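# Move yellow sponges from far aisle shelves to desk

## Task

Carry every yellow sponge off the shelves at the far end of the aisle and set each one on the desk so it rests there by itself, with the robot not holding it in place at the end; the robot must not tip over or be left leaning, or the task fails.

## Robot and tools

ROBOT. A Hello Robot Stretch 3 with one arm. It has a two-wheel drive base (0.33 m long, 0.34 m wide), a lift that carries the arm up and down a mast, and a telescoping arm that reaches out to the robot's right side. The gripper only moves forward or back when the base drives. On-the-spot turns pivot about the point between the drive wheels, which sits 0.05 m behind the front edge. With the arm pulled in and the wrist folded, the wrist pokes up to 0.06 m past the right side and a turn sweeps a 0.28 m radius. An unfolded, level gripper reaches outside that circle.

FRAMES. Base frame: origin on the floor between the drive wheels, x forward, y left, z up. hand_pose is reported in this frame, at the point where the closed fingertips meet. With all wrist joints at zero, that frame's x points up, its y points back along the arm toward the mast, and its z points to the robot's rear. The odometry frame is the base frame at the start of the scene. Fingertips are round pads 0.04 m wide.

execute_actions. Arguments: "actions" (a list holding one action or nothing) and "cameras" (any of head_camera, nav_camera, wrist_camera, or "all"; null, missing or ["all"] gives every camera, [] gives none). An empty list only reports state and pictures. An action may contain:
- "base": exactly one of {"translate_m": d}, a straight drive of d metres relative to where the base was last reported, forward positive, range -1 to 1; or {"rotate_rad": d}, a turn in place of d radians relative to the current heading, counter-clockwise (left) positive, range -3.2 to 3.2. No sideways motion.
- "joints": absolute targets by name: lift_m 0 to 1.1 (arm height); arm_m 0 to 0.52 (extension); wrist_yaw_rad -1.345 to 4.42 (0 along the arm, positive toward the front, 3.0 folded over the base); wrist_pitch_rad -1.57 to 0.451 (0 level, negative tips the fingers down); wrist_roll_rad -2.911 to 2.911 (0 puts the fingers side by side and level); gripper_m -0.089 to 0.179 (larger is wider; the true fingertip gap is 0.007 m smaller when nearly shut, 0.025 m smaller when fully open, and zero below 0.007); head_pan_rad -3.953 to 1.73 (0 forward, positive left, -1.57 along the arm); head_tilt_rad -1.53 to 0.419 (0 level, negative down). Metres and radians throughout.
- "contact_limits": {"arm_m": effort percent, 1 to 100}; the arm stops (contact_stop) near that effort, and the limit also caps its holding force until the next action. Too small stops it immediately; above the maximum it is clipped.
All parts of an action start together. A joint or base you omit may still be driving toward its earlier target. Unknown keys or out-of-range numbers get the whole call rejected with no motion. If a result reports a stop, the remaining execute_actions, wait and finished_scene calls in that same reply are skipped. No action runs past 15 s.

wait: {"seconds": 0 to 10}; commands nothing, then reports like an empty action. zoom_image: {"camera", "region": [x0, y0, x1, y1]} in pixels from the top-left, at most 504x504, only for cameras with full images in the latest result. finished_scene: {"scene": number}; irreversible, ends the scene once the last command has been held, and reports success and the next task.

RESULTS. base_status and joint_status say how each motion ended: done (for the base, wheels turned the commanded amount even if slipping), off_target (resting short and maybe still pushing), contact_stop, time_out, torque_fault. After the last three the target is dropped. The arm and lift stop on firm contact and then go slack until commanded again; a slack lift may sag under load or stay pressed on the obstacle, and closing fingers on a surface pushes it upward. Base, wrist and head never contact-stop and keep pushing. Wrist servos under prolonged strain shut off for 10 s (limp, ignore commands). on_its_own describes uncommanded behaviour; its "held at" is a held target, not the position. motor_effort is percent of maximum, positive toward larger joint values, peak in brackets; readings carry fixed bias and noise. Positive wheel effort pushes forward. An effort outside its rest range suggests pushing or carrying something. lidar_m: 12 distances from the base origin, 30-degree sectors starting straight ahead and going counter-clockwise (4th left, 7th behind, 10th right), "-" for nothing; scan plane 0.17 m up, 0.15 to 12 m, misses glass, thin legs, table tops; the robot can hide sectors 5, 6, 9, 10 when the lift is low. wrist_depth_mm and head_depth_mm: 7x7 median depths (45-1000 and 280-4000 mm); the head grid follows the sideways-sent image. base_odometry is wheel-based, heading -3.142 to 3.142, left positive; turned_by_wheels and turned_by_imu give turn since last result; base_tilt in degrees, forward/right positive, with a fixed offset up to about 4.

CAMERAS. head_camera and nav_camera move with head pan/tilt; wrist_camera rides on the gripper. Calibration lines give K and T_world_to_cam (base frame to camera).

SPEED. The base runs fast (0.30 m/s, 1.9 rad/s) only with lift_m under 0.30, arm_m under 0.03 and wrist_yaw_rad over 2.54; otherwise 0.10 m/s and 0.63 rad/s. The robot keeps its last command while a reply is being composed.

GRIPPING. Command gripper_m smaller than the object to grasp; smaller squeezes harder, but a stall guard eases off, so slippery items may slide. Release by opening at least 0.02 beyond where the pads met the object. Neither the reading nor done proves a hold; check images. Re-squeeze with a new value.

CAUTIONS. Fold or unfold the wrist only with lift_m 0.32-0.95, wrist_pitch_rad -0.4 and roll near 0; when folded the lift may go to 0.25. Keep pitch at -0.5 or lower when yaw is below -0.4. Pushing the arm into something rigid with the gripper above about 0.45 m can tip the robot, more so with a raised contact limit or a repeated push. Do not drive while the gripper grips, hooks or presses on a fixed object; snags while driving (especially backward) can tip it. If tilted, reverse the last move in small steps, free the gripper, and lower lift_m to about 0.2. Avoid drops, slams, hard collisions and knocking things over; loose objects may occasionally get nudged by outside forces.

Each tool is called after "Emit:" as name([rows], argument=value, ...), one row to a line, values as JSON.

## Session

Emit:
execute_actions(actions=[])

Scene clock: 0.00 s.
base_odometry: x=+0.000 y=+0.000 heading=+0.000 (m, m, rad; odometry frame)
turned_by_wheels: +0.000 (rad since the last result)
turned_by_imu: +0.000 (rad since the last result)
base_tilt: forward=-1.5 right=-3.7 (deg)
lidar_m: 1.21 1.23 1.63 0.65 0.66 1.19 2.57 2.62 2.15 1.82 1.77 1.25
head_depth_mm: 1154 1158 1163 1167 1167 1174 1175 / 1160 1162 1161 1165 1167 1170 1171 / 1155 1152 1162 1165 1164 1170 1166 / 1152 1159 1160 1167 1163 1164 1168 / 1152 1157 1159 1160 1162 1168 1168 / 1152 1155 1157 1159 1160 1167 1162 / 1154 1154 1157 1155 1159 1162 1167
base_status: not commanded
joint_positions: lift_m=+0.473 arm_m=-0.001 wrist_yaw_rad=+2.866 wrist_pitch_rad=-0.450 wrist_roll_rad=+0.013 gripper_m=+0.037 head_pan_rad=-0.002 head_tilt_rad=-0.020
joint_status: not commanded
motor_effort: left_wheel=+0 right_wheel=+0 lift_m=+43 arm_m=+1 wrist_yaw_rad=+0 wrist_pitch_rad=+6 wrist_roll_rad=+0 gripper_m=+0 head_pan_rad=+0 head_tilt_rad=+2 (%)
hand_pose: x=+0.0387 y=+0.0675 z=+0.4788 quat_wxyz=(+0.252, +0.709, +0.060, +0.656) (m; base frame)
wrist_depth_mm: - 573 - - - - - / - 640 705 - - - - / - 689 783 - - - - / 687 773 853 981 955 986 959 / 809 - 853 829 811 809 778 / 727 - 691 687 675 673 680 / 634 609 622 608 611 615 597
pictures: head_camera (sideways: a quarter turn clockwise sets it upright), nav_camera (sideways: a quarter turn counterclockwise sets it upright), wrist_camera
Images, in order (width x height): head_camera 896x504, nav_camera 672x504, wrist_camera 644x364.

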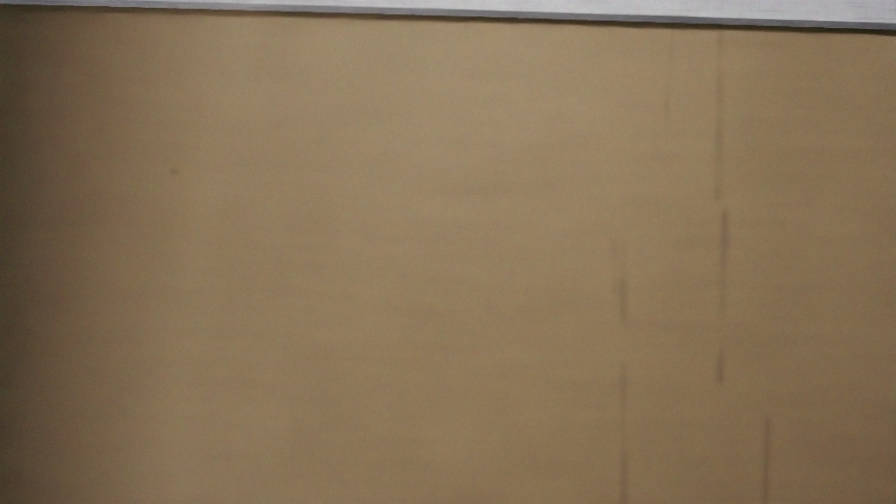

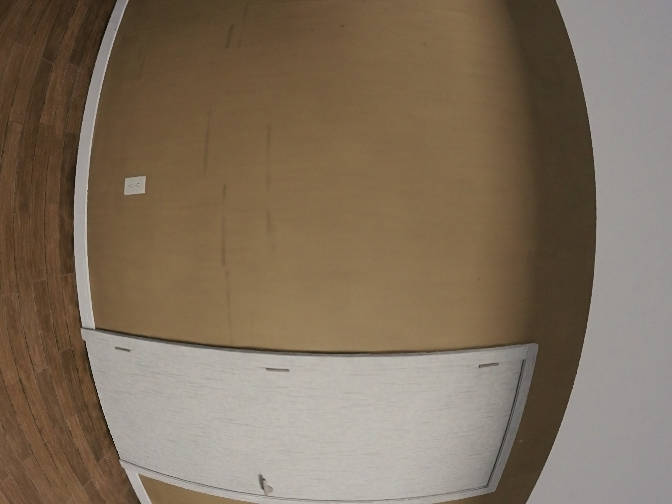

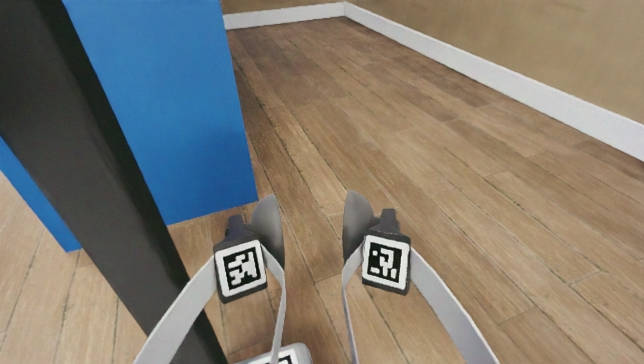

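Emit:
execute_actions([
  {"joints":{"head_pan_rad":1.7,"head_tilt_rad":-0.5,"lift_m":0.27,"wrist_yaw_rad":3.0,"wrist_pitch_rad":-0.4}},
], cameras=["head_camera","nav_camera"])

Emit:
execute_actions([
  {"joints":{"head_pan_rad":-3.3}},
], cameras=["head_camera","nav_camera"])

Emit:
execute_actions([
  {"joints":{"head_pan_rad":-1.8}},
], cameras=["nav_camera"])

Scene clock: 8.43 s.
base_odometry: x=+0.000 y=+0.000 heading=+0.000 (m, m, rad; odometry frame)
turned_by_wheels: +0.000 (rad since the last result)
turned_by_imu: +0.001 (rad since the last result)
base_tilt: forward=-1.4 right=-3.6 (deg)
lidar_m: 1.20 1.24 1.63 0.65 0.66 1.18 2.56 2.63 2.15 1.82 1.77 1.25
head_depth_mm: 2077 2261 2473 2623 2057 1617 1337 / 514 556 614 689 1912 1567 1330 / 519 564 613 675 750 844 966 / 526 570 623 685 763 860 984 / 532 577 630 697 776 875 1007 / 538 585 636 701 780 870 - / 538 - - - - - -
base_status: not commanded
joint_positions: lift_m=+0.270 arm_m=-0.001 wrist_yaw_rad=+2.998 wrist_pitch_rad=-0.421 wrist_roll_rad=+0.013 gripper_m=+0.037 head_pan_rad=+1.693 head_tilt_rad=-0.494
joint_status: all done
motor_effort: left_wheel=+0(1) right_wheel=+0(0) lift_m=+28(36) arm_m=+0(0) wrist_yaw_rad=+2(3) wrist_pitch_rad=+10(12) wrist_roll_rad=+0(0) gripper_m=+1(0) head_pan_rad=+3(33) head_tilt_rad=-3(34) (%)
hand_pose: x=+0.0108 y=+0.0774 z=+0.2826 quat_wxyz=(+0.198, +0.705, +0.097, +0.675) (m; base frame)
wrist_depth_mm: 557 - 624 - - - - / 617 - 675 - - - - / 791 - 750 840 846 831 823 / 689 684 696 675 655 673 651 / 572 559 - 581 567 543 536 / 483 493 - - 455 463 463 / - - - - 405 407 397
pictures: head_camera (sideways: a quarter turn clockwise sets it upright), nav_camera (sideways: a quarter turn counterclockwise sets it upright)
camera_calibration (this result's frames):
head_camera: T_world_to_cam=[[0.0948292, -0.454048, -0.885917, 1.17225], [-0.983312, -0.181516, -0.0122241, 0.0300029], [-0.155258, 0.872292, -0.463683, 0.563468], [0, 0, 0, 1]] pos_world=[0.00582193, 0.0461937, 1.30015]
nav_camera: T_world_to_cam=[[-0.074002, 0.482136, 0.872966, -1.09318], [0.994004, 0.106318, 0.0255433, 0.0180919], [-0.0804969, 0.869621, -0.487113, 0.593829], [0, 0, 0, 1]] pos_world=[-0.0510799, 0.00873392, 1.24311]
Images, in order (width x height): head_camera 896x504, nav_camera 672x504.

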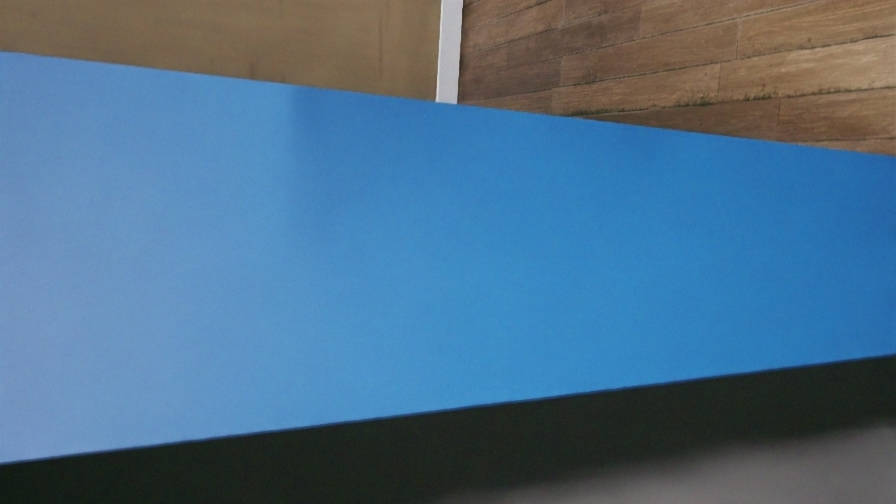

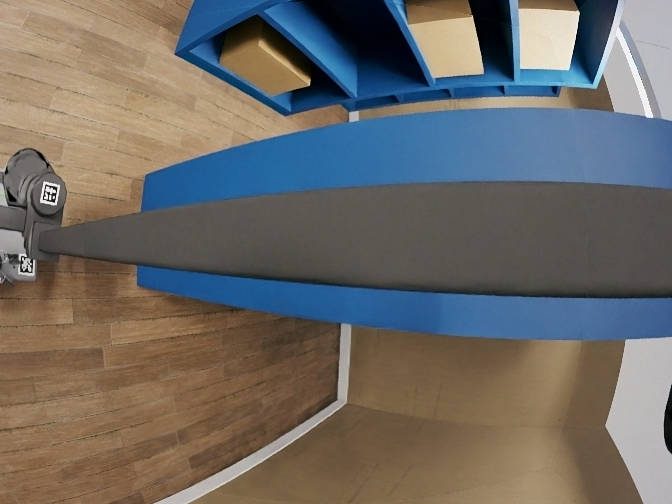

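Scene clock: 11.10 s.
base_odometry: x=+0.000 y=+0.000 heading=+0.000 (m, m, rad; odometry frame)
turned_by_wheels: +0.000 (rad since the last result)
turned_by_imu: +0.001 (rad since the last result)
base_tilt: forward=-1.3 right=-3.8 (deg)
lidar_m: 1.21 1.24 1.63 0.64 0.66 1.18 2.57 2.63 2.15 1.81 1.77 1.25
head_depth_mm: 1301 1323 1364 1400 1447 1532 1339 / 2310 2508 2742 2691 1918 1624 1334 / 2271 2468 2691 2828 2077 1623 1338 / 2235 2418 2653 2797 2061 1626 1338 / 2196 2389 2606 2745 2073 1625 1336 / 2171 2336 2544 2691 2062 1618 1337 / 2136 2311 2503 2694 2067 1622 1337
base_status: not commanded
joint_positions: lift_m=+0.270 arm_m=-0.001 wrist_yaw_rad=+2.998 wrist_pitch_rad=-0.421 wrist_roll_rad=+0.013 gripper_m=+0.037 head_pan_rad=-3.293 head_tilt_rad=-0.494
joint_status: all done
motor_effort: left_wheel=+1(1) right_wheel=+0(0) lift_m=+27(28) arm_m=+0(1) wrist_yaw_rad=+3(3) wrist_pitch_rad=+10(10) wrist_roll_rad=+0(0) gripper_m=-1(0) head_pan_rad=-2(32) head_tilt_rad=-3(4) (%)
hand_pose: x=+0.0108 y=+0.0774 z=+0.2826 quat_wxyz=(+0.198, +0.705, +0.097, +0.675) (m; base frame)
wrist_depth_mm: 558 - 624 - - - - / 617 - 692 - - - - / 796 - 756 860 833 817 795 / 704 686 682 674 657 652 639 / 573 564 - 574 554 550 538 / 486 493 - - 457 464 464 / - - - - 409 406 402
pictures: head_camera (sideways: a quarter turn clockwise sets it upright), nav_camera (sideways: a quarter turn counterclockwise sets it upright)
camera_calibration (this result's frames):
head_camera: T_world_to_cam=[[0.463039, -0.0312318, -0.885787, 1.16983], [-0.0905197, -0.99582, -0.0122072, 0.0245348], [-0.881703, 0.0858337, -0.463931, 0.568221], [0, 0, 0, 1]] pos_world=[-0.0384551, 0.0121957, 1.30014]
nav_camera: T_world_to_cam=[[-0.484463, 0.0588645, 0.872829, -1.0905], [0.16581, 0.985827, 0.0255476, 0.0231383], [-0.858954, 0.157101, -0.487357, 0.598895], [0, 0, 0, 1]] pos_world=[-0.0177215, -0.0527053, 1.24311]
Images, in order (width x height): head_camera 896x504, nav_camera 672x504.

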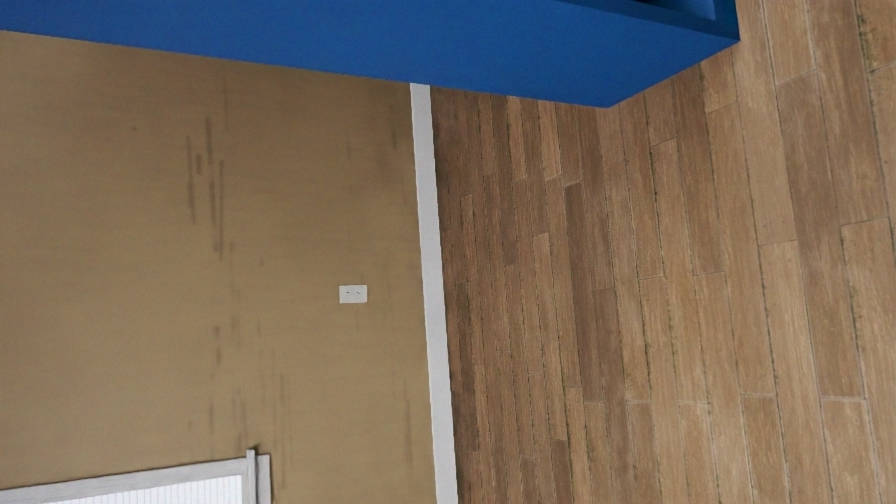

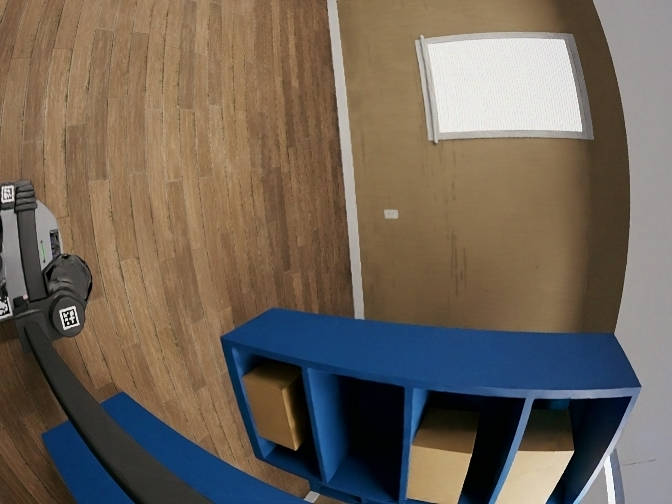

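Scene clock: 12.37 s.
base_odometry: x=+0.000 y=+0.000 heading=+0.000 (m, m, rad; odometry frame)
turned_by_wheels: +0.000 (rad since the last result)
turned_by_imu: +0.000 (rad since the last result)
base_tilt: forward=-1.4 right=-3.7 (deg)
lidar_m: 1.21 1.23 1.63 0.65 0.66 1.18 2.57 2.63 2.16 1.81 1.77 1.25
head_depth_mm: 2149 2257 2490 2549 2064 1620 1334 / 2089 2215 2495 2680 2069 1619 1336 / 2040 2167 2413 2579 2064 1619 1339 / 1966 2102 2362 2545 2054 1618 1327 / 1928 2051 2298 2486 2066 1624 1334 / 1897 2038 1837 2411 2056 1617 1339 / 1855 2000 2176 2384 2070 1621 1332
base_status: not commanded
joint_positions: lift_m=+0.270 arm_m=-0.001 wrist_yaw_rad=+2.998 wrist_pitch_rad=-0.421 wrist_roll_rad=+0.013 gripper_m=+0.037 head_pan_rad=-1.807 head_tilt_rad=-0.494
joint_status: all done
motor_effort: left_wheel=+0(0) right_wheel=+0(0) lift_m=+28(28) arm_m=+0(0) wrist_yaw_rad=+3(2) wrist_pitch_rad=+10(10) wrist_roll_rad=+0(0) gripper_m=+0(1) head_pan_rad=+2(34) head_tilt_rad=-3(4) (%)
hand_pose: x=+0.0108 y=+0.0774 z=+0.2826 quat_wxyz=(+0.198, +0.705, +0.097, +0.675) (m; base frame)
wrist_depth_mm: 553 - 619 - - - - / 614 - 685 - - - - / 818 - 745 839 827 807 802 / 691 682 682 682 668 648 656 / 572 569 - 577 558 539 544 / 474 490 - - 461 465 465 / - - - - 405 407 402
pictures: nav_camera (sideways: a quarter turn counterclockwise sets it upright)
camera_calibration (this result's frames):
nav_camera: T_world_to_cam=[[-0.0999084, -0.47769, 0.872829, -1.09285], [-0.968125, 0.249163, 0.0255476, 0.0300554], [-0.22968, -0.842455, -0.487357, 0.595056], [0, 0, 0, 1]] pos_world=[0.0565852, -0.0282235, 1.24311]
Images, in order (width x height): nav_camera 672x504.

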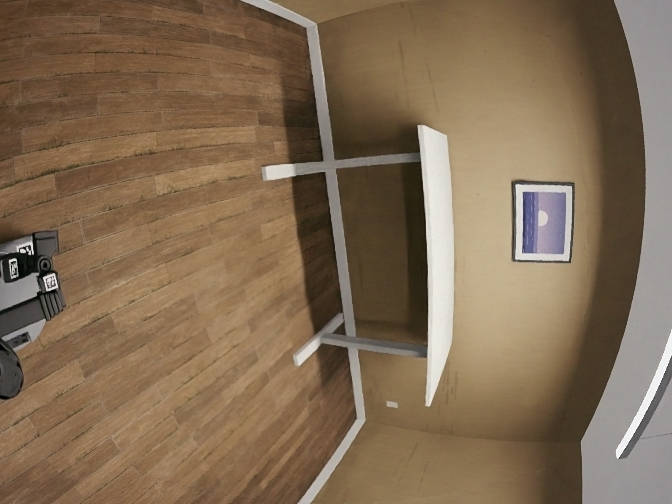

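Emit:
execute_actions([
  {"base":{"translate_m":-0.72},"joints":{"head_pan_rad":0,"head_tilt_rad":-0.45}},
], cameras=[])

Emit:
execute_actions([
  {"base":{"rotate_rad":1.59}},
], cameras=["head_camera","nav_camera"])

Scene clock: 24.40 s.
base_odometry: x=-0.720 y=+0.000 heading=+0.000 (m, m, rad; odometry frame)
turned_by_wheels: +0.000 (rad since the last result)
turned_by_imu: +0.003 (rad since the last result)
base_tilt: forward=-1.3 right=-3.7 (deg)
lidar_m: 1.92 0.92 0.70 1.16 0.73 0.82 1.85 1.89 2.43 1.89 2.00 2.01
head_depth_mm: 1617 1738 1896 2072 2166 1684 1374 / 1633 1765 1897 2085 2165 1683 1372 / 1626 1763 1917 2085 2156 1681 1376 / 1637 1750 1908 2071 2161 1678 1373 / 1629 1745 1910 2083 2160 1679 1367 / 1629 1753 1910 2087 2172 1681 1365 / 1628 1755 1912 2078 2158 1675 1366
base_status: done
joint_positions: lift_m=+0.270 arm_m=-0.001 wrist_yaw_rad=+2.999 wrist_pitch_rad=-0.420 wrist_roll_rad=+0.013 gripper_m=+0.037 head_pan_rad=-0.007 head_tilt_rad=-0.457
joint_status: all done
motor_effort: left_wheel=+0(10) right_wheel=+0(7) lift_m=+28(28) arm_m=+0(0) wrist_yaw_rad=+2(3) wrist_pitch_rad=+9(10) wrist_roll_rad=+0(0) gripper_m=-1(0) head_pan_rad=+2(32) head_tilt_rad=+4(11) (%)
hand_pose: x=+0.0107 y=+0.0775 z=+0.2827 quat_wxyz=(+0.197, +0.705, +0.097, +0.675) (m; base frame)
wrist_depth_mm: 522 - - - 714 720 - / 567 - - - 784 798 - / 609 - 863 846 804 819 801 / 659 670 674 668 659 655 632 / 571 572 - 579 557 550 553 / 482 508 - - 461 463 463 / - - - - 410 411 401
pictures: none
No camera images: the call's "cameras" was empty. Leave "cameras" out to get every camera's image.

Scene clock: 26.77 s.
base_odometry: x=-0.720 y=+0.000 heading=+1.590 (m, m, rad; odometry frame)
turned_by_wheels: +1.590 (rad since the last result)
turned_by_imu: +1.575 (rad since the last result)
base_tilt: forward=-1.1 right=-3.5 (deg)
lidar_m: 1.17 0.66 0.82 1.86 1.90 2.43 1.89 1.99 2.01 1.92 0.91 0.70
head_depth_mm: 1247 1349 1335 1159 1084 1094 1080 / 1779 2158 1525 1601 1767 1576 1341 / 2113 2278 2478 2642 2161 1683 1369 / 2124 2280 2482 2680 2164 1676 1370 / 2102 2291 2465 2676 2154 1681 1368 / 2053 1351 1452 1596 1444 1399 1299 / 1247 984 961 1552 1271 986 885
base_status: done
joint_positions: lift_m=+0.270 arm_m=-0.001 wrist_yaw_rad=+2.999 wrist_pitch_rad=-0.420 wrist_roll_rad=+0.013 gripper_m=+0.037 head_pan_rad=-0.007 head_tilt_rad=-0.457
joint_status: not commanded
motor_effort: left_wheel=-2(10) right_wheel=+2(11) lift_m=+28(27) arm_m=+0(0) wrist_yaw_rad=+2(2) wrist_pitch_rad=+10(10) wrist_roll_rad=+0(0) gripper_m=+0(0) head_pan_rad=+2(2) head_tilt_rad=+4(5) (%)
hand_pose: x=+0.0107 y=+0.0775 z=+0.2827 quat_wxyz=(+0.197, +0.705, +0.097, +0.675) (m; base frame)
wrist_depth_mm: - - - - - 783 594 / - - - - - 790 603 / 892 - 903 873 844 785 604 / 699 683 686 684 657 657 616 / 570 572 - 580 556 548 544 / 489 499 - - 461 465 460 / - - - - 407 408 402
pictures: head_camera (sideways: a quarter turn clockwise sets it upright), nav_camera (sideways: a quarter turn counterclockwise sets it upright)
camera_calibration (this result's frames):
head_camera: T_world_to_cam=[[-0.429944, -0.0358574, -0.902143, 1.19662], [-0.0530256, 0.998489, -0.0144159, 0.0271823], [0.901297, 0.0416387, -0.431195, 0.514748], [0, 0, 0, 1]] pos_world=[0.0519777, -0.00566702, 1.30187]
nav_camera: T_world_to_cam=[[0.455573, 0.0115867, 0.890123, -1.11879], [-0.0233574, -0.999415, 0.0249639, 0.0250509], [0.889892, -0.0321638, -0.455036, 0.546172], [0, 0, 0, 1]] pos_world=[0.0242441, 0.0555664, 1.24377]
Images, in order (width x height): head_camera 896x504, nav_camera 672x504.

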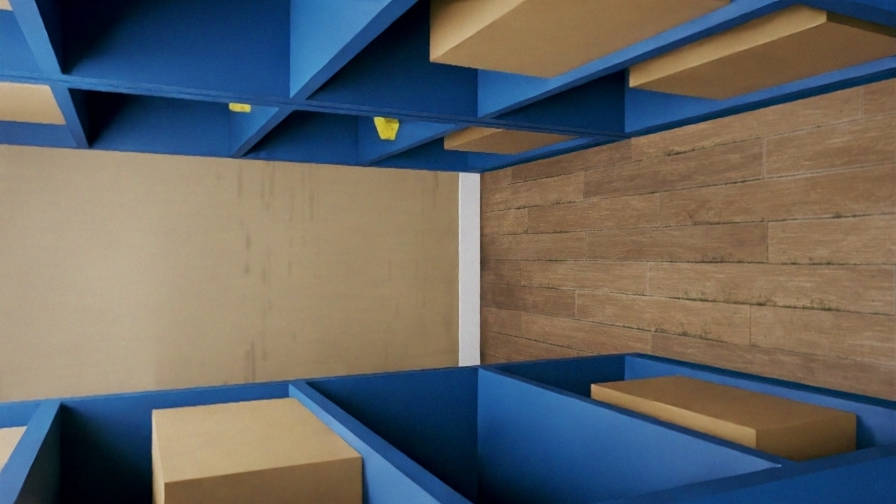

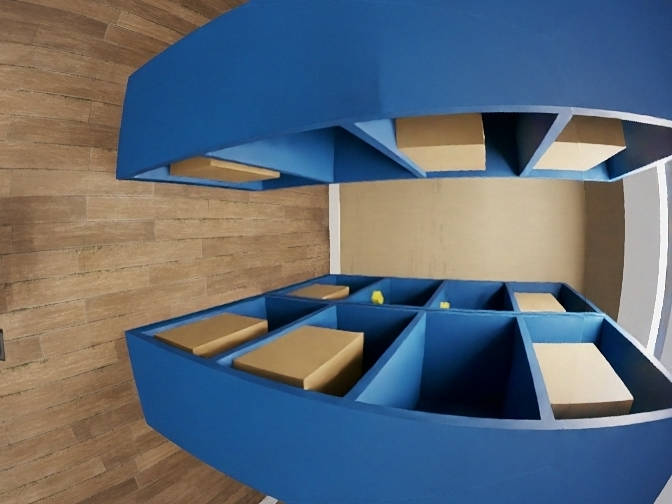

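Emit:
execute_actions([
  {"base":{"rotate_rad":0.045}},
], cameras=[])

Emit:
execute_actions([
  {"base":{"translate_m":0.9},"joints":{"head_tilt_rad":-0.7}},
], cameras=["head_camera","nav_camera"])

Scene clock: 40.20 s.
base_odometry: x=-0.720 y=+0.000 heading=+1.635 (m, m, rad; odometry frame)
turned_by_wheels: +0.045 (rad since the last result)
turned_by_imu: +0.045 (rad since the last result)
base_tilt: forward=-1.4 right=-3.6 (deg)
lidar_m: 1.16 0.67 0.85 1.85 1.92 1.89 1.89 1.99 1.97 1.92 0.87 0.70
head_depth_mm: 1263 1343 1396 1522 1223 1265 1192 / 2057 2206 2365 2075 1846 1627 1369 / 2112 2285 2473 2646 2154 1681 1365 / 2114 2308 2464 2665 2166 1682 1370 / 2123 2314 2438 2653 1984 1629 1365 / 1257 1137 1142 1595 1322 1211 1234 / 1260 910 954 866 1174 797 886
base_status: done
joint_positions: lift_m=+0.270 arm_m=-0.001 wrist_yaw_rad=+2.999 wrist_pitch_rad=-0.420 wrist_roll_rad=+0.013 gripper_m=+0.037 head_pan_rad=-0.007 head_tilt_rad=-0.457
joint_status: not commanded
motor_effort: left_wheel=-2(12) right_wheel=+2(8) lift_m=+28(28) arm_m=+0(1) wrist_yaw_rad=+2(2) wrist_pitch_rad=+10(10) wrist_roll_rad=+0(0) gripper_m=+0(0) head_pan_rad=+2(1) head_tilt_rad=+4(4) (%)
hand_pose: x=+0.0107 y=+0.0775 z=+0.2827 quat_wxyz=(+0.197, +0.705, +0.097, +0.675) (m; base frame)
wrist_depth_mm: - - - - - - 592 / - - - - - 856 620 / 903 - 878 868 826 786 645 / 713 669 699 681 668 647 634 / 563 568 - 581 563 553 540 / 480 504 - - 459 466 459 / - - - - 407 409 404
pictures: none
No camera images: the call's "cameras" was empty. Leave "cameras" out to get every camera's image.

Scene clock: 44.90 s.
base_odometry: x=-0.777 y=+0.898 heading=+1.635 (m, m, rad; odometry frame)
turned_by_wheels: +0.000 (rad since the last result)
turned_by_imu: +0.000 (rad since the last result)
base_tilt: forward=-1.4 right=-3.8 (deg)
lidar_m: 1.57 0.43 0.31 0.30 0.38 0.39 2.77 2.72 0.37 0.35 0.37 0.68
head_depth_mm: 1285 1439 1548 1284 1248 1124 1148 / 1333 1501 1670 1881 1621 1395 1196 / 1340 1501 1695 1923 1657 1396 1197 / 1344 1503 1716 1934 1664 1396 1198 / 1351 1513 1723 1934 1665 1403 1200 / 1355 1522 1730 1930 1668 1333 1159 / 1359 1524 1739 1883 862 860 913
base_status: done
joint_positions: lift_m=+0.270 arm_m=-0.001 wrist_yaw_rad=+2.999 wrist_pitch_rad=-0.420 wrist_roll_rad=+0.013 gripper_m=+0.037 head_pan_rad=-0.007 head_tilt_rad=-0.692
joint_status: all done
motor_effort: left_wheel=-2(8) right_wheel=+2(9) lift_m=+27(28) arm_m=+0(0) wrist_yaw_rad=+2(2) wrist_pitch_rad=+10(10) wrist_roll_rad=+0(0) gripper_m=+0(0) head_pan_rad=+3(3) head_tilt_rad=-5(28) (%)
hand_pose: x=+0.0107 y=+0.0775 z=+0.2827 quat_wxyz=(+0.197, +0.705, +0.097, +0.675) (m; base frame)
wrist_depth_mm: 390 - 313 325 343 363 392 / 396 - 339 355 377 400 551 / 395 - 374 393 417 451 592 / 384 516 415 437 476 508 534 / 389 464 - 467 510 533 539 / 463 435 - - 461 466 462 / - - - - 408 406 408
pictures: head_camera (sideways: a quarter turn clockwise sets it upright), nav_camera (sideways: a quarter turn counterclockwise sets it upright)
camera_calibration (this result's frames):
head_camera: T_world_to_cam=[[-0.628063, -0.0345558, -0.777395, 1.03516], [-0.0548623, 0.998494, -0.0000602244, 0.00850169], [0.776226, 0.0426119, -0.629013, 0.772885], [0, 0, 0, 1]] pos_world=[0.0506775, -0.00565218, 1.29088]
nav_camera: T_world_to_cam=[[0.65019, 0.0103125, 0.759701, -0.949934], [-0.0169697, -0.999461, 0.0280906, 0.0209495], [0.759582, -0.0311561, -0.649665, 0.800182], [0, 0, 0, 1]] pos_world=[0.0101894, 0.055665, 1.24093]
Images, in order (width x height): head_camera 896x504, nav_camera 672x504.

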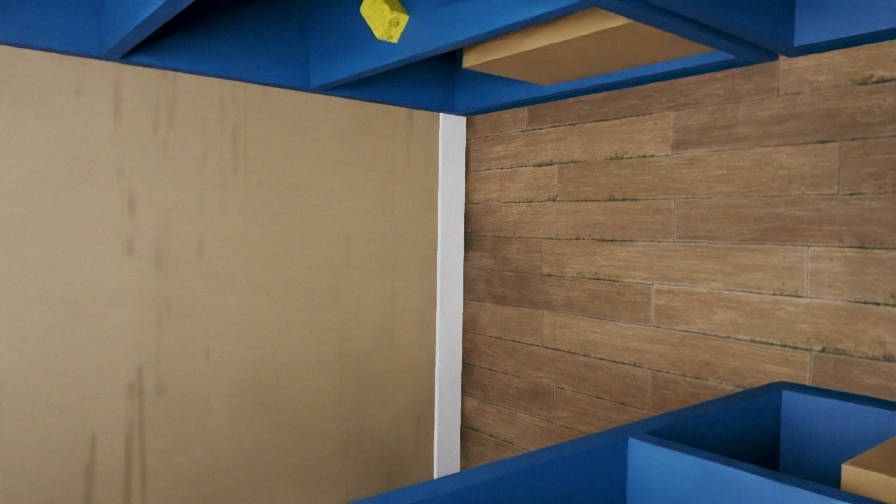

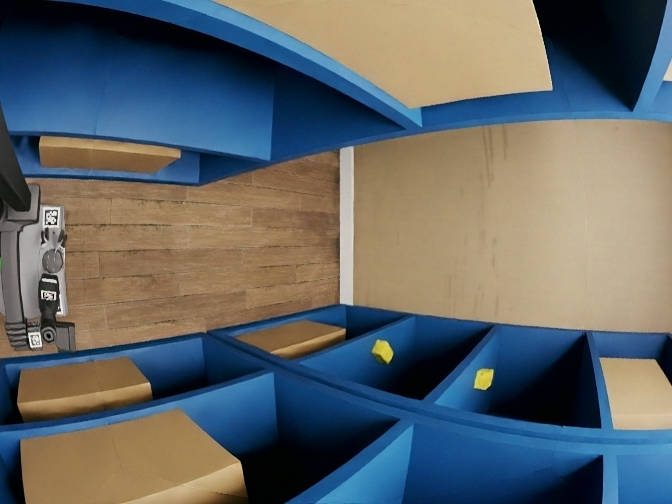

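Emit:
execute_actions([
  {"base":{"translate_m":0.95},"joints":{"head_tilt_rad":-0.9,"head_pan_rad":-1.4}},
], cameras=["head_camera","nav_camera"])

Emit:
execute_actions([
  {"joints":{"head_tilt_rad":-0.6,"head_pan_rad":1.0}},
], cameras=["nav_camera"])

Scene clock: 54.07 s.
base_odometry: x=-0.838 y=+1.846 heading=+1.635 (m, m, rad; odometry frame)
turned_by_wheels: +0.000 (rad since the last result)
turned_by_imu: +0.001 (rad since the last result)
base_tilt: forward=-1.6 right=-3.6 (deg)
lidar_m: 0.63 0.65 0.89 0.76 0.46 0.43 1.24 0.47 0.36 0.34 0.36 0.66
head_depth_mm: 645 551 447 411 837 762 1088 / 658 553 449 908 839 778 1104 / 668 555 451 915 839 918 1126 / 675 558 452 934 842 940 1135 / 689 540 453 955 812 1070 1133 / 706 476 454 959 846 1209 1134 / 711 565 456 987 847 1219 1139
base_status: done
joint_positions: lift_m=+0.270 arm_m=-0.001 wrist_yaw_rad=+2.999 wrist_pitch_rad=-0.420 wrist_roll_rad=+0.013 gripper_m=+0.037 head_pan_rad=-1.393 head_tilt_rad=-0.889
joint_status: all done
motor_effort: left_wheel=-2(8) right_wheel=+2(8) lift_m=+28(28) arm_m=+0(0) wrist_yaw_rad=+2(1) wrist_pitch_rad=+10(10) wrist_roll_rad=+0(0) gripper_m=+0(0) head_pan_rad=-1(33) head_tilt_rad=-6(27) (%)
hand_pose: x=+0.0107 y=+0.0775 z=+0.2827 quat_wxyz=(+0.197, +0.705, +0.097, +0.675) (m; base frame)
wrist_depth_mm: 500 - 739 784 - 819 632 / 506 - 799 848 934 897 647 / 520 - 818 849 851 803 665 / 492 640 673 683 676 663 618 / 483 571 - 577 547 552 539 / 455 505 - - 455 470 458 / - - - - 412 408 402
pictures: head_camera (sideways: a quarter turn clockwise sets it upright), nav_camera (sideways: a quarter turn counterclockwise sets it upright)
camera_calibration (this result's frames):
head_camera: T_world_to_cam=[[-0.17383, 0.749003, -0.639357, 0.852495], [0.97173, 0.235787, 0.0120271, -0.0134953], [0.159761, -0.619192, -0.768816, 0.958474], [0, 0, 0, 1]] pos_world=[0.00817672, -0.0418604, 1.2821]
nav_camera: T_world_to_cam=[[0.153365, -0.771363, 0.617639, -0.761776], [-0.984633, -0.172124, 0.0295293, 0.0249866], [0.0835325, -0.612676, -0.785907, 0.981494], [0, 0, 0, 1]] pos_world=[0.059446, 0.0180323, 1.24113]
Images, in order (width x height): head_camera 896x504, nav_camera 672x504.

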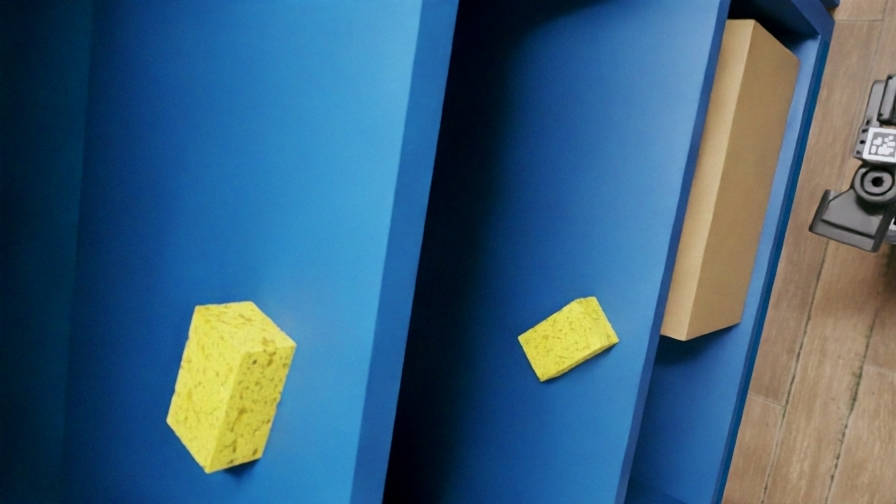

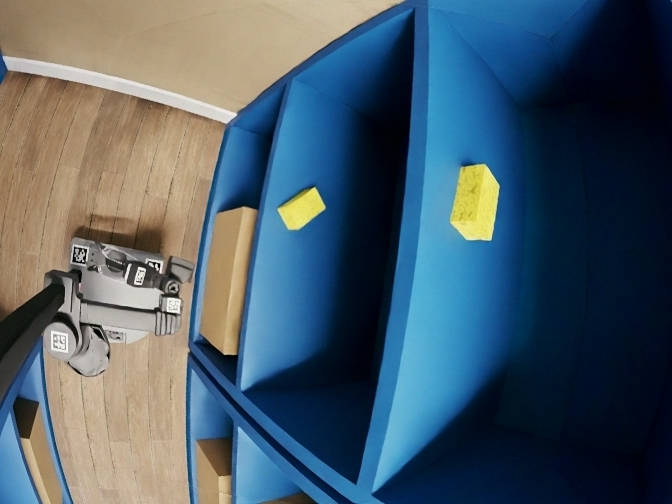

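Scene clock: 55.70 s.
base_odometry: x=-0.838 y=+1.846 heading=+1.635 (m, m, rad; odometry frame)
turned_by_wheels: +0.000 (rad since the last result)
turned_by_imu: +0.000 (rad since the last result)
base_tilt: forward=-1.4 right=-3.6 (deg)
lidar_m: 0.63 0.65 0.88 0.77 0.46 0.43 1.24 0.47 0.36 0.34 0.36 0.66
head_depth_mm: 693 742 795 863 935 1027 1122 / 771 835 910 995 1093 1223 1222 / 811 894 988 1113 1256 1405 1251 / 937 1017 1109 1262 1411 1406 1247 / 1088 1153 916 1369 1173 1392 1249 / 1057 1128 859 1339 1100 1177 1222 / 1007 1067 807 1293 1059 1108 1180
base_status: not commanded
joint_positions: lift_m=+0.270 arm_m=-0.001 wrist_yaw_rad=+2.999 wrist_pitch_rad=-0.420 wrist_roll_rad=+0.013 gripper_m=+0.037 head_pan_rad=+0.993 head_tilt_rad=-0.606
joint_status: all done
motor_effort: left_wheel=-2(2) right_wheel=+1(2) lift_m=+28(28) arm_m=+0(0) wrist_yaw_rad=+2(1) wrist_pitch_rad=+10(10) wrist_roll_rad=+0(0) gripper_m=+1(0) head_pan_rad=+2(35) head_tilt_rad=+4(29) (%)
hand_pose: x=+0.0107 y=+0.0775 z=+0.2827 quat_wxyz=(+0.197, +0.705, +0.097, +0.675) (m; base frame)
wrist_depth_mm: 493 - 745 780 - 815 634 / 506 - 806 832 892 869 649 / 513 - 824 837 836 795 647 / 491 626 680 680 647 657 634 / 477 573 - 568 553 543 532 / 456 495 - - 454 469 458 / - - - - 410 409 408
pictures: nav_camera (sideways: a quarter turn counterclockwise sets it upright)
camera_calibration (this result's frames):
nav_camera: T_world_to_cam=[[0.305934, 0.49599, 0.812649, -1.01685], [0.830339, -0.556598, 0.0271191, 0.0170427], [0.46577, 0.666478, -0.582122, 0.71411], [0, 0, 0, 1]] pos_world=[-0.035672, 0.0378969, 1.24158]
Images, in order (width x height): nav_camera 672x504.

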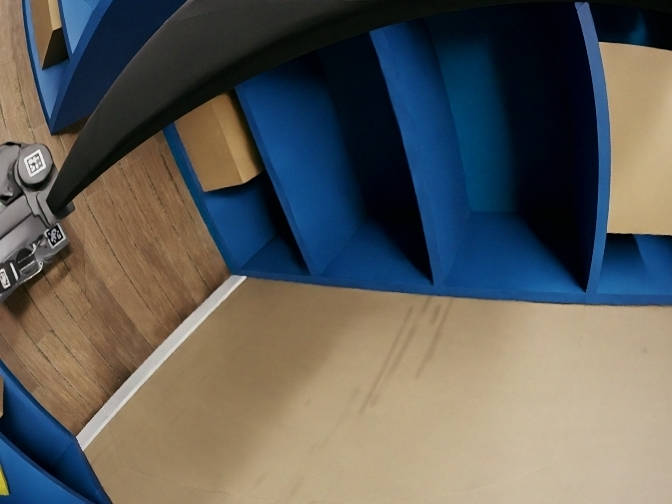

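Emit:
execute_actions([
  {"joints":{"lift_m":0.6,"head_tilt_rad":-1.0,"head_pan_rad":-1.2}},
], cameras=[])

Emit:
execute_actions([
  {"joints":{"wrist_yaw_rad":0.78,"gripper_m":0.14}},
])

Scene clock: 79.97 s.
base_odometry: x=-0.838 y=+1.846 heading=+1.635 (m, m, rad; odometry frame)
turned_by_wheels: +0.000 (rad since the last result)
turned_by_imu: +0.002 (rad since the last result)
base_tilt: forward=-1.5 right=-3.6 (deg)
lidar_m: 0.63 0.66 0.89 0.76 0.46 0.43 1.24 0.47 0.36 0.34 0.36 0.66
head_depth_mm: 563 465 400 895 791 900 - / 566 466 414 899 794 936 - / 568 456 425 899 822 1078 - / 571 447 442 901 830 1198 1125 / 573 463 996 905 1249 1231 1112 / 576 474 1013 908 1300 1236 1120 / 579 478 929 929 1227 1242 1123
base_status: not commanded
joint_positions: lift_m=+0.600 arm_m=-0.001 wrist_yaw_rad=+2.999 wrist_pitch_rad=-0.420 wrist_roll_rad=+0.013 gripper_m=+0.037 head_pan_rad=-1.193 head_tilt_rad=-0.988
joint_status: all done
motor_effort: left_wheel=-2(2) right_wheel=+2(2) lift_m=+60(64) arm_m=+0(0) wrist_yaw_rad=+2(1) wrist_pitch_rad=+9(10) wrist_roll_rad=+0(0) gripper_m=+1(1) head_pan_rad=-3(33) head_tilt_rad=-7(35) (%)
hand_pose: x=+0.0107 y=+0.0775 z=+0.6118 quat_wxyz=(+0.197, +0.705, +0.097, +0.675) (m; base frame)
wrist_depth_mm: 500 - 918 862 932 851 628 / 522 - - - - 888 643 / 514 - 927 957 - 903 662 / 498 666 975 - - 950 666 / 479 698 - - - 934 687 / 474 704 - 872 830 846 714 / 662 630 775 768 754 729 717
pictures: none
No camera images: the call's "cameras" was empty. Leave "cameras" out to get every camera's image.

Scene clock: 82.07 s.
base_odometry: x=-0.838 y=+1.846 heading=+1.635 (m, m, rad; odometry frame)
turned_by_wheels: +0.000 (rad since the last result)
turned_by_imu: +0.000 (rad since the last result)
base_tilt: forward=-1.4 right=-3.6 (deg)
lidar_m: 0.63 0.65 0.89 0.76 0.46 0.43 1.24 0.47 0.36 0.34 0.36 0.66
head_depth_mm: 563 464 400 895 792 900 - / 566 466 414 899 792 933 - / 569 456 425 900 809 - 1143 / 570 446 443 900 829 1196 1128 / 575 464 995 908 1241 1229 1118 / 576 474 1012 907 1294 1242 1120 / 580 478 929 926 1228 1243 1121
base_status: not commanded
joint_positions: lift_m=+0.600 arm_m=-0.001 wrist_yaw_rad=+0.782 wrist_pitch_rad=-0.420 wrist_roll_rad=+0.013 gripper_m=+0.140 head_pan_rad=-1.193 head_tilt_rad=-0.988
joint_status: all done
motor_effort: left_wheel=-2(2) right_wheel=+2(2) lift_m=+60(59) arm_m=+0(1) wrist_yaw_rad=-2(3) wrist_pitch_rad=+10(10) wrist_roll_rad=+0(0) gripper_m=+0(97) head_pan_rad=-3(2) head_tilt_rad=-7(7) (%)
hand_pose: x=+0.1366 y=-0.3035 z=+0.6118 quat_wxyz=(+0.692, +0.401, -0.587, +0.125) (m; base frame)
wrist_depth_mm: 421 474 582 673 577 484 418 / 449 505 566 560 548 504 440 / 489 442 412 337 404 402 397 / 512 576 328 271 324 322 315 / 544 636 311 269 264 268 261 / 568 - 761 244 228 218 224 / 584 701 713 395 204 196 196
pictures: head_camera (sideways: a quarter turn clockwise sets it upright), nav_camera (sideways: a quarter turn counterclockwise sets it upright), wrist_camera
camera_calibration (this result's frames):
head_camera: T_world_to_cam=[[-0.34126, 0.75438, -0.56076, 0.751116], [0.905896, 0.423121, 0.0179186, -0.0207619], [0.250787, -0.501876, -0.827784, 1.03459], [0, 0, 0, 1]] pos_world=[0.0156731, -0.0386082, 1.27798]
nav_camera: T_world_to_cam=[[0.324835, -0.778299, 0.537339, -0.658207], [-0.929589, -0.36739, 0.0298212, 0.0242746], [0.174203, -0.509192, -0.842839, 1.05495], [0, 0, 0, 1]] pos_world=[0.0525978, 0.0338106, 1.24211]
wrist_camera: T_world_to_cam=[[-0.7451, -0.665063, -0.0501691, -0.0756912], [-0.379654, 0.484782, -0.78794, 0.703087], [0.548351, -0.568047, -0.613705, 0.297865], [0, 0, 0, 1]] pos_world=[0.0471977, -0.221982, 0.732994]
Images, in order (width x height): head_camera 896x504, nav_camera 672x504, wrist_camera 644x364.

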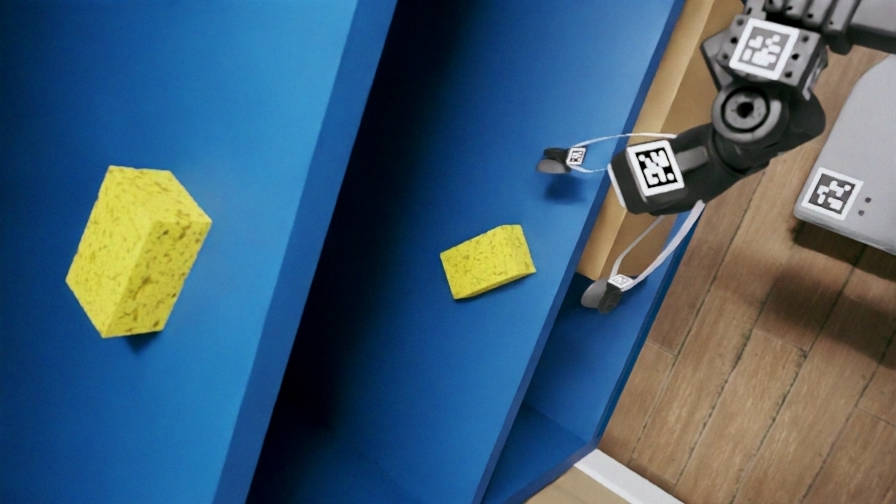

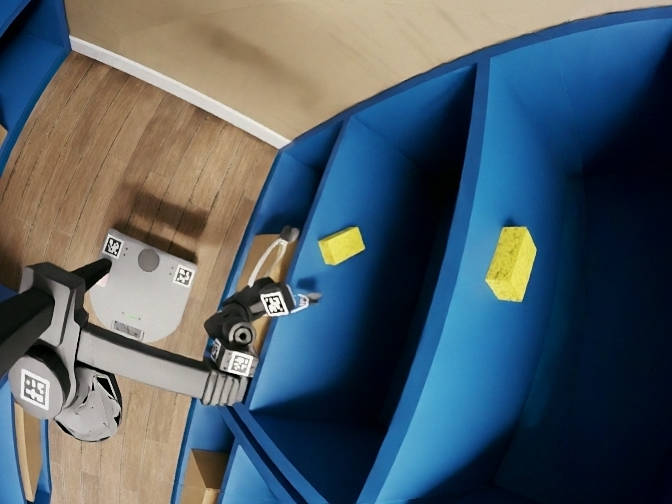

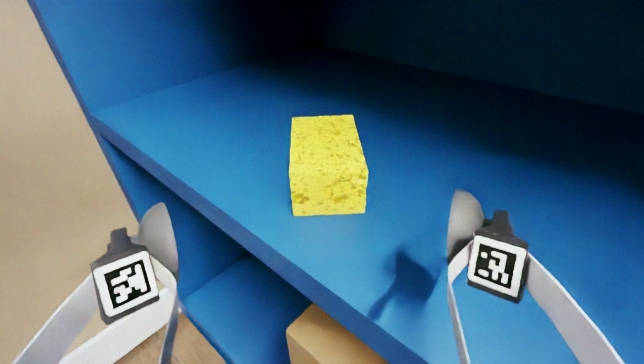

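Emit:
execute_actions([
  {"base":{"translate_m":0.092},"joints":{"arm_m":0.117}},
], cameras=["wrist_camera"])

Emit:
execute_actions([
  {"joints":{"lift_m":0.555}},
], cameras=["wrist_camera","head_camera"])

Scene clock: 89.63 s.
base_odometry: x=-0.844 y=+1.938 heading=+1.635 (m, m, rad; odometry frame)
turned_by_wheels: +0.000 (rad since the last result)
turned_by_imu: +0.001 (rad since the last result)
base_tilt: forward=-1.5 right=-3.4 (deg)
lidar_m: 0.54 0.56 0.76 0.77 0.59 0.50 1.32 0.48 0.36 0.34 0.36 0.56
head_depth_mm: 563 443 399 894 817 951 1125 / 565 423 412 903 - 1057 1134 / 569 437 425 900 796 1159 1152 / 570 470 441 903 841 1211 1131 / 573 472 996 904 1253 1230 1119 / 578 475 915 905 1250 1236 1119 / 580 477 775 876 1064 1187 1119
base_status: done
joint_positions: lift_m=+0.600 arm_m=+0.117 wrist_yaw_rad=+0.781 wrist_pitch_rad=-0.420 wrist_roll_rad=+0.013 gripper_m=+0.140 head_pan_rad=-1.193 head_tilt_rad=-0.988
joint_status: all done
motor_effort: left_wheel=-2(4) right_wheel=+2(6) lift_m=+59(59) arm_m=+4(3) wrist_yaw_rad=-1(2) wrist_pitch_rad=+10(10) wrist_roll_rad=+0(0) gripper_m=+1(1) head_pan_rad=-3(3) head_tilt_rad=-7(7) (%)
hand_pose: x=+0.1363 y=-0.4210 z=+0.6118 quat_wxyz=(+0.692, +0.400, -0.588, +0.124) (m; base frame)
wrist_depth_mm: 332 392 476 538 453 374 327 / 349 414 498 544 484 399 344 / 367 402 417 416 413 399 360 / 334 333 332 326 319 318 313 / 288 285 271 207 264 266 260 / 459 - 223 176 227 218 226 / 493 202 192 152 197 197 195
pictures: wrist_camera
camera_calibration (this result's frames):
wrist_camera: T_world_to_cam=[[-0.746021, -0.66403, -0.0501692, -0.153438], [-0.378981, 0.485306, -0.787941, 0.760094], [0.547564, -0.568807, -0.613703, 0.231028], [0, 0, 0, 1]] pos_world=[0.0470901, -0.339355, 0.732994]
Images, in order (width x height): wrist_camera 644x364.

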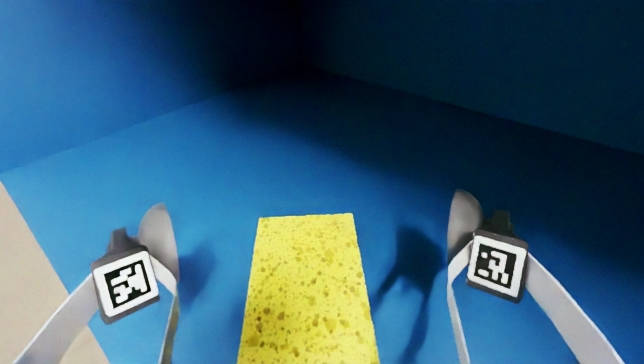

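Scene clock: 90.87 s.
base_odometry: x=-0.844 y=+1.938 heading=+1.635 (m, m, rad; odometry frame)
turned_by_wheels: +0.000 (rad since the last result)
turned_by_imu: +0.000 (rad since the last result)
base_tilt: forward=-1.5 right=-3.5 (deg)
lidar_m: 0.54 0.56 0.76 0.77 0.59 0.50 1.32 0.48 0.36 0.34 0.36 0.56
head_depth_mm: 563 443 399 893 806 976 - / 566 423 412 898 822 1108 1135 / 567 437 425 898 798 1158 1148 / 570 470 441 900 913 1208 1131 / 573 472 999 904 1251 1226 1114 / 577 474 912 908 1258 1233 1121 / 579 477 773 875 1065 1191 1118
base_status: not commanded
joint_positions: lift_m=+0.555 arm_m=+0.117 wrist_yaw_rad=+0.781 wrist_pitch_rad=-0.420 wrist_roll_rad=+0.013 gripper_m=+0.140 head_pan_rad=-1.193 head_tilt_rad=-0.988
joint_status: all done
motor_effort: left_wheel=-1(2) right_wheel=+2(1) lift_m=+27(51) arm_m=+4(4) wrist_yaw_rad=-1(0) wrist_pitch_rad=+10(9) wrist_roll_rad=+0(0) gripper_m=+0(1) head_pan_rad=-2(2) head_tilt_rad=-8(7) (%)
hand_pose: x=+0.1363 y=-0.4210 z=+0.5678 quat_wxyz=(+0.692, +0.400, -0.588, +0.124) (m; base frame)
wrist_depth_mm: 337 394 482 542 448 378 326 / 353 397 442 433 425 388 346 / 330 326 321 315 309 308 303 / 261 258 243 174 248 246 242 / 216 218 196 144 204 206 201 / 456 - 131 123 174 169 172 / 486 157 123 121 148 151 151
pictures: head_camera (sideways: a quarter turn clockwise sets it upright), wrist_camera
camera_calibration (this result's frames):
head_camera: T_world_to_cam=[[-0.341074, 0.754474, -0.560748, 0.751098], [0.906002, 0.422893, 0.0179195, -0.0207637], [0.250656, -0.501927, -0.827793, 1.0346], [0, 0, 0, 1]] pos_world=[0.0156633, -0.0386102, 1.27798]
wrist_camera: T_world_to_cam=[[-0.746017, -0.664034, -0.0501754, -0.155644], [-0.378918, 0.485243, -0.78801, 0.725438], [0.547613, -0.568856, -0.613614, 0.203937], [0, 0, 0, 1]] pos_world=[0.0470906, -0.339356, 0.688981]
Images, in order (width x height): head_camera 896x504, wrist_camera 644x364.

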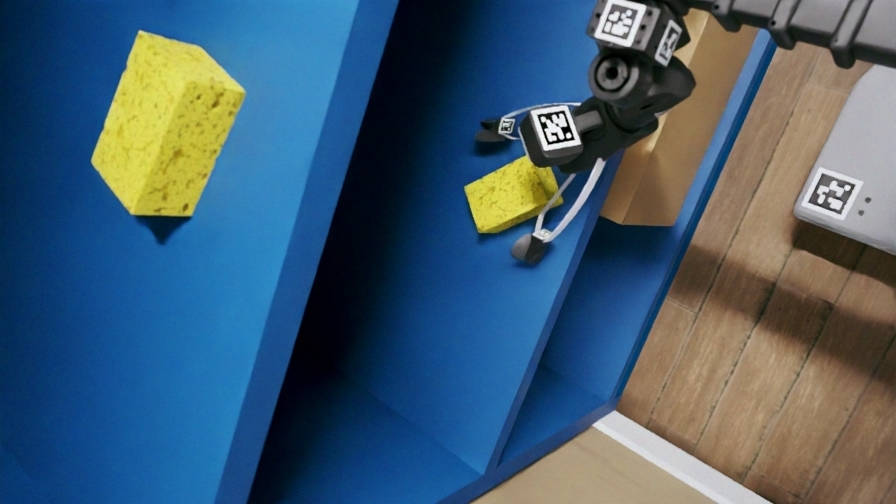

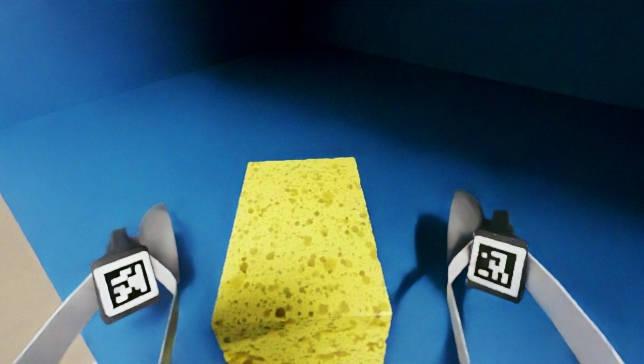

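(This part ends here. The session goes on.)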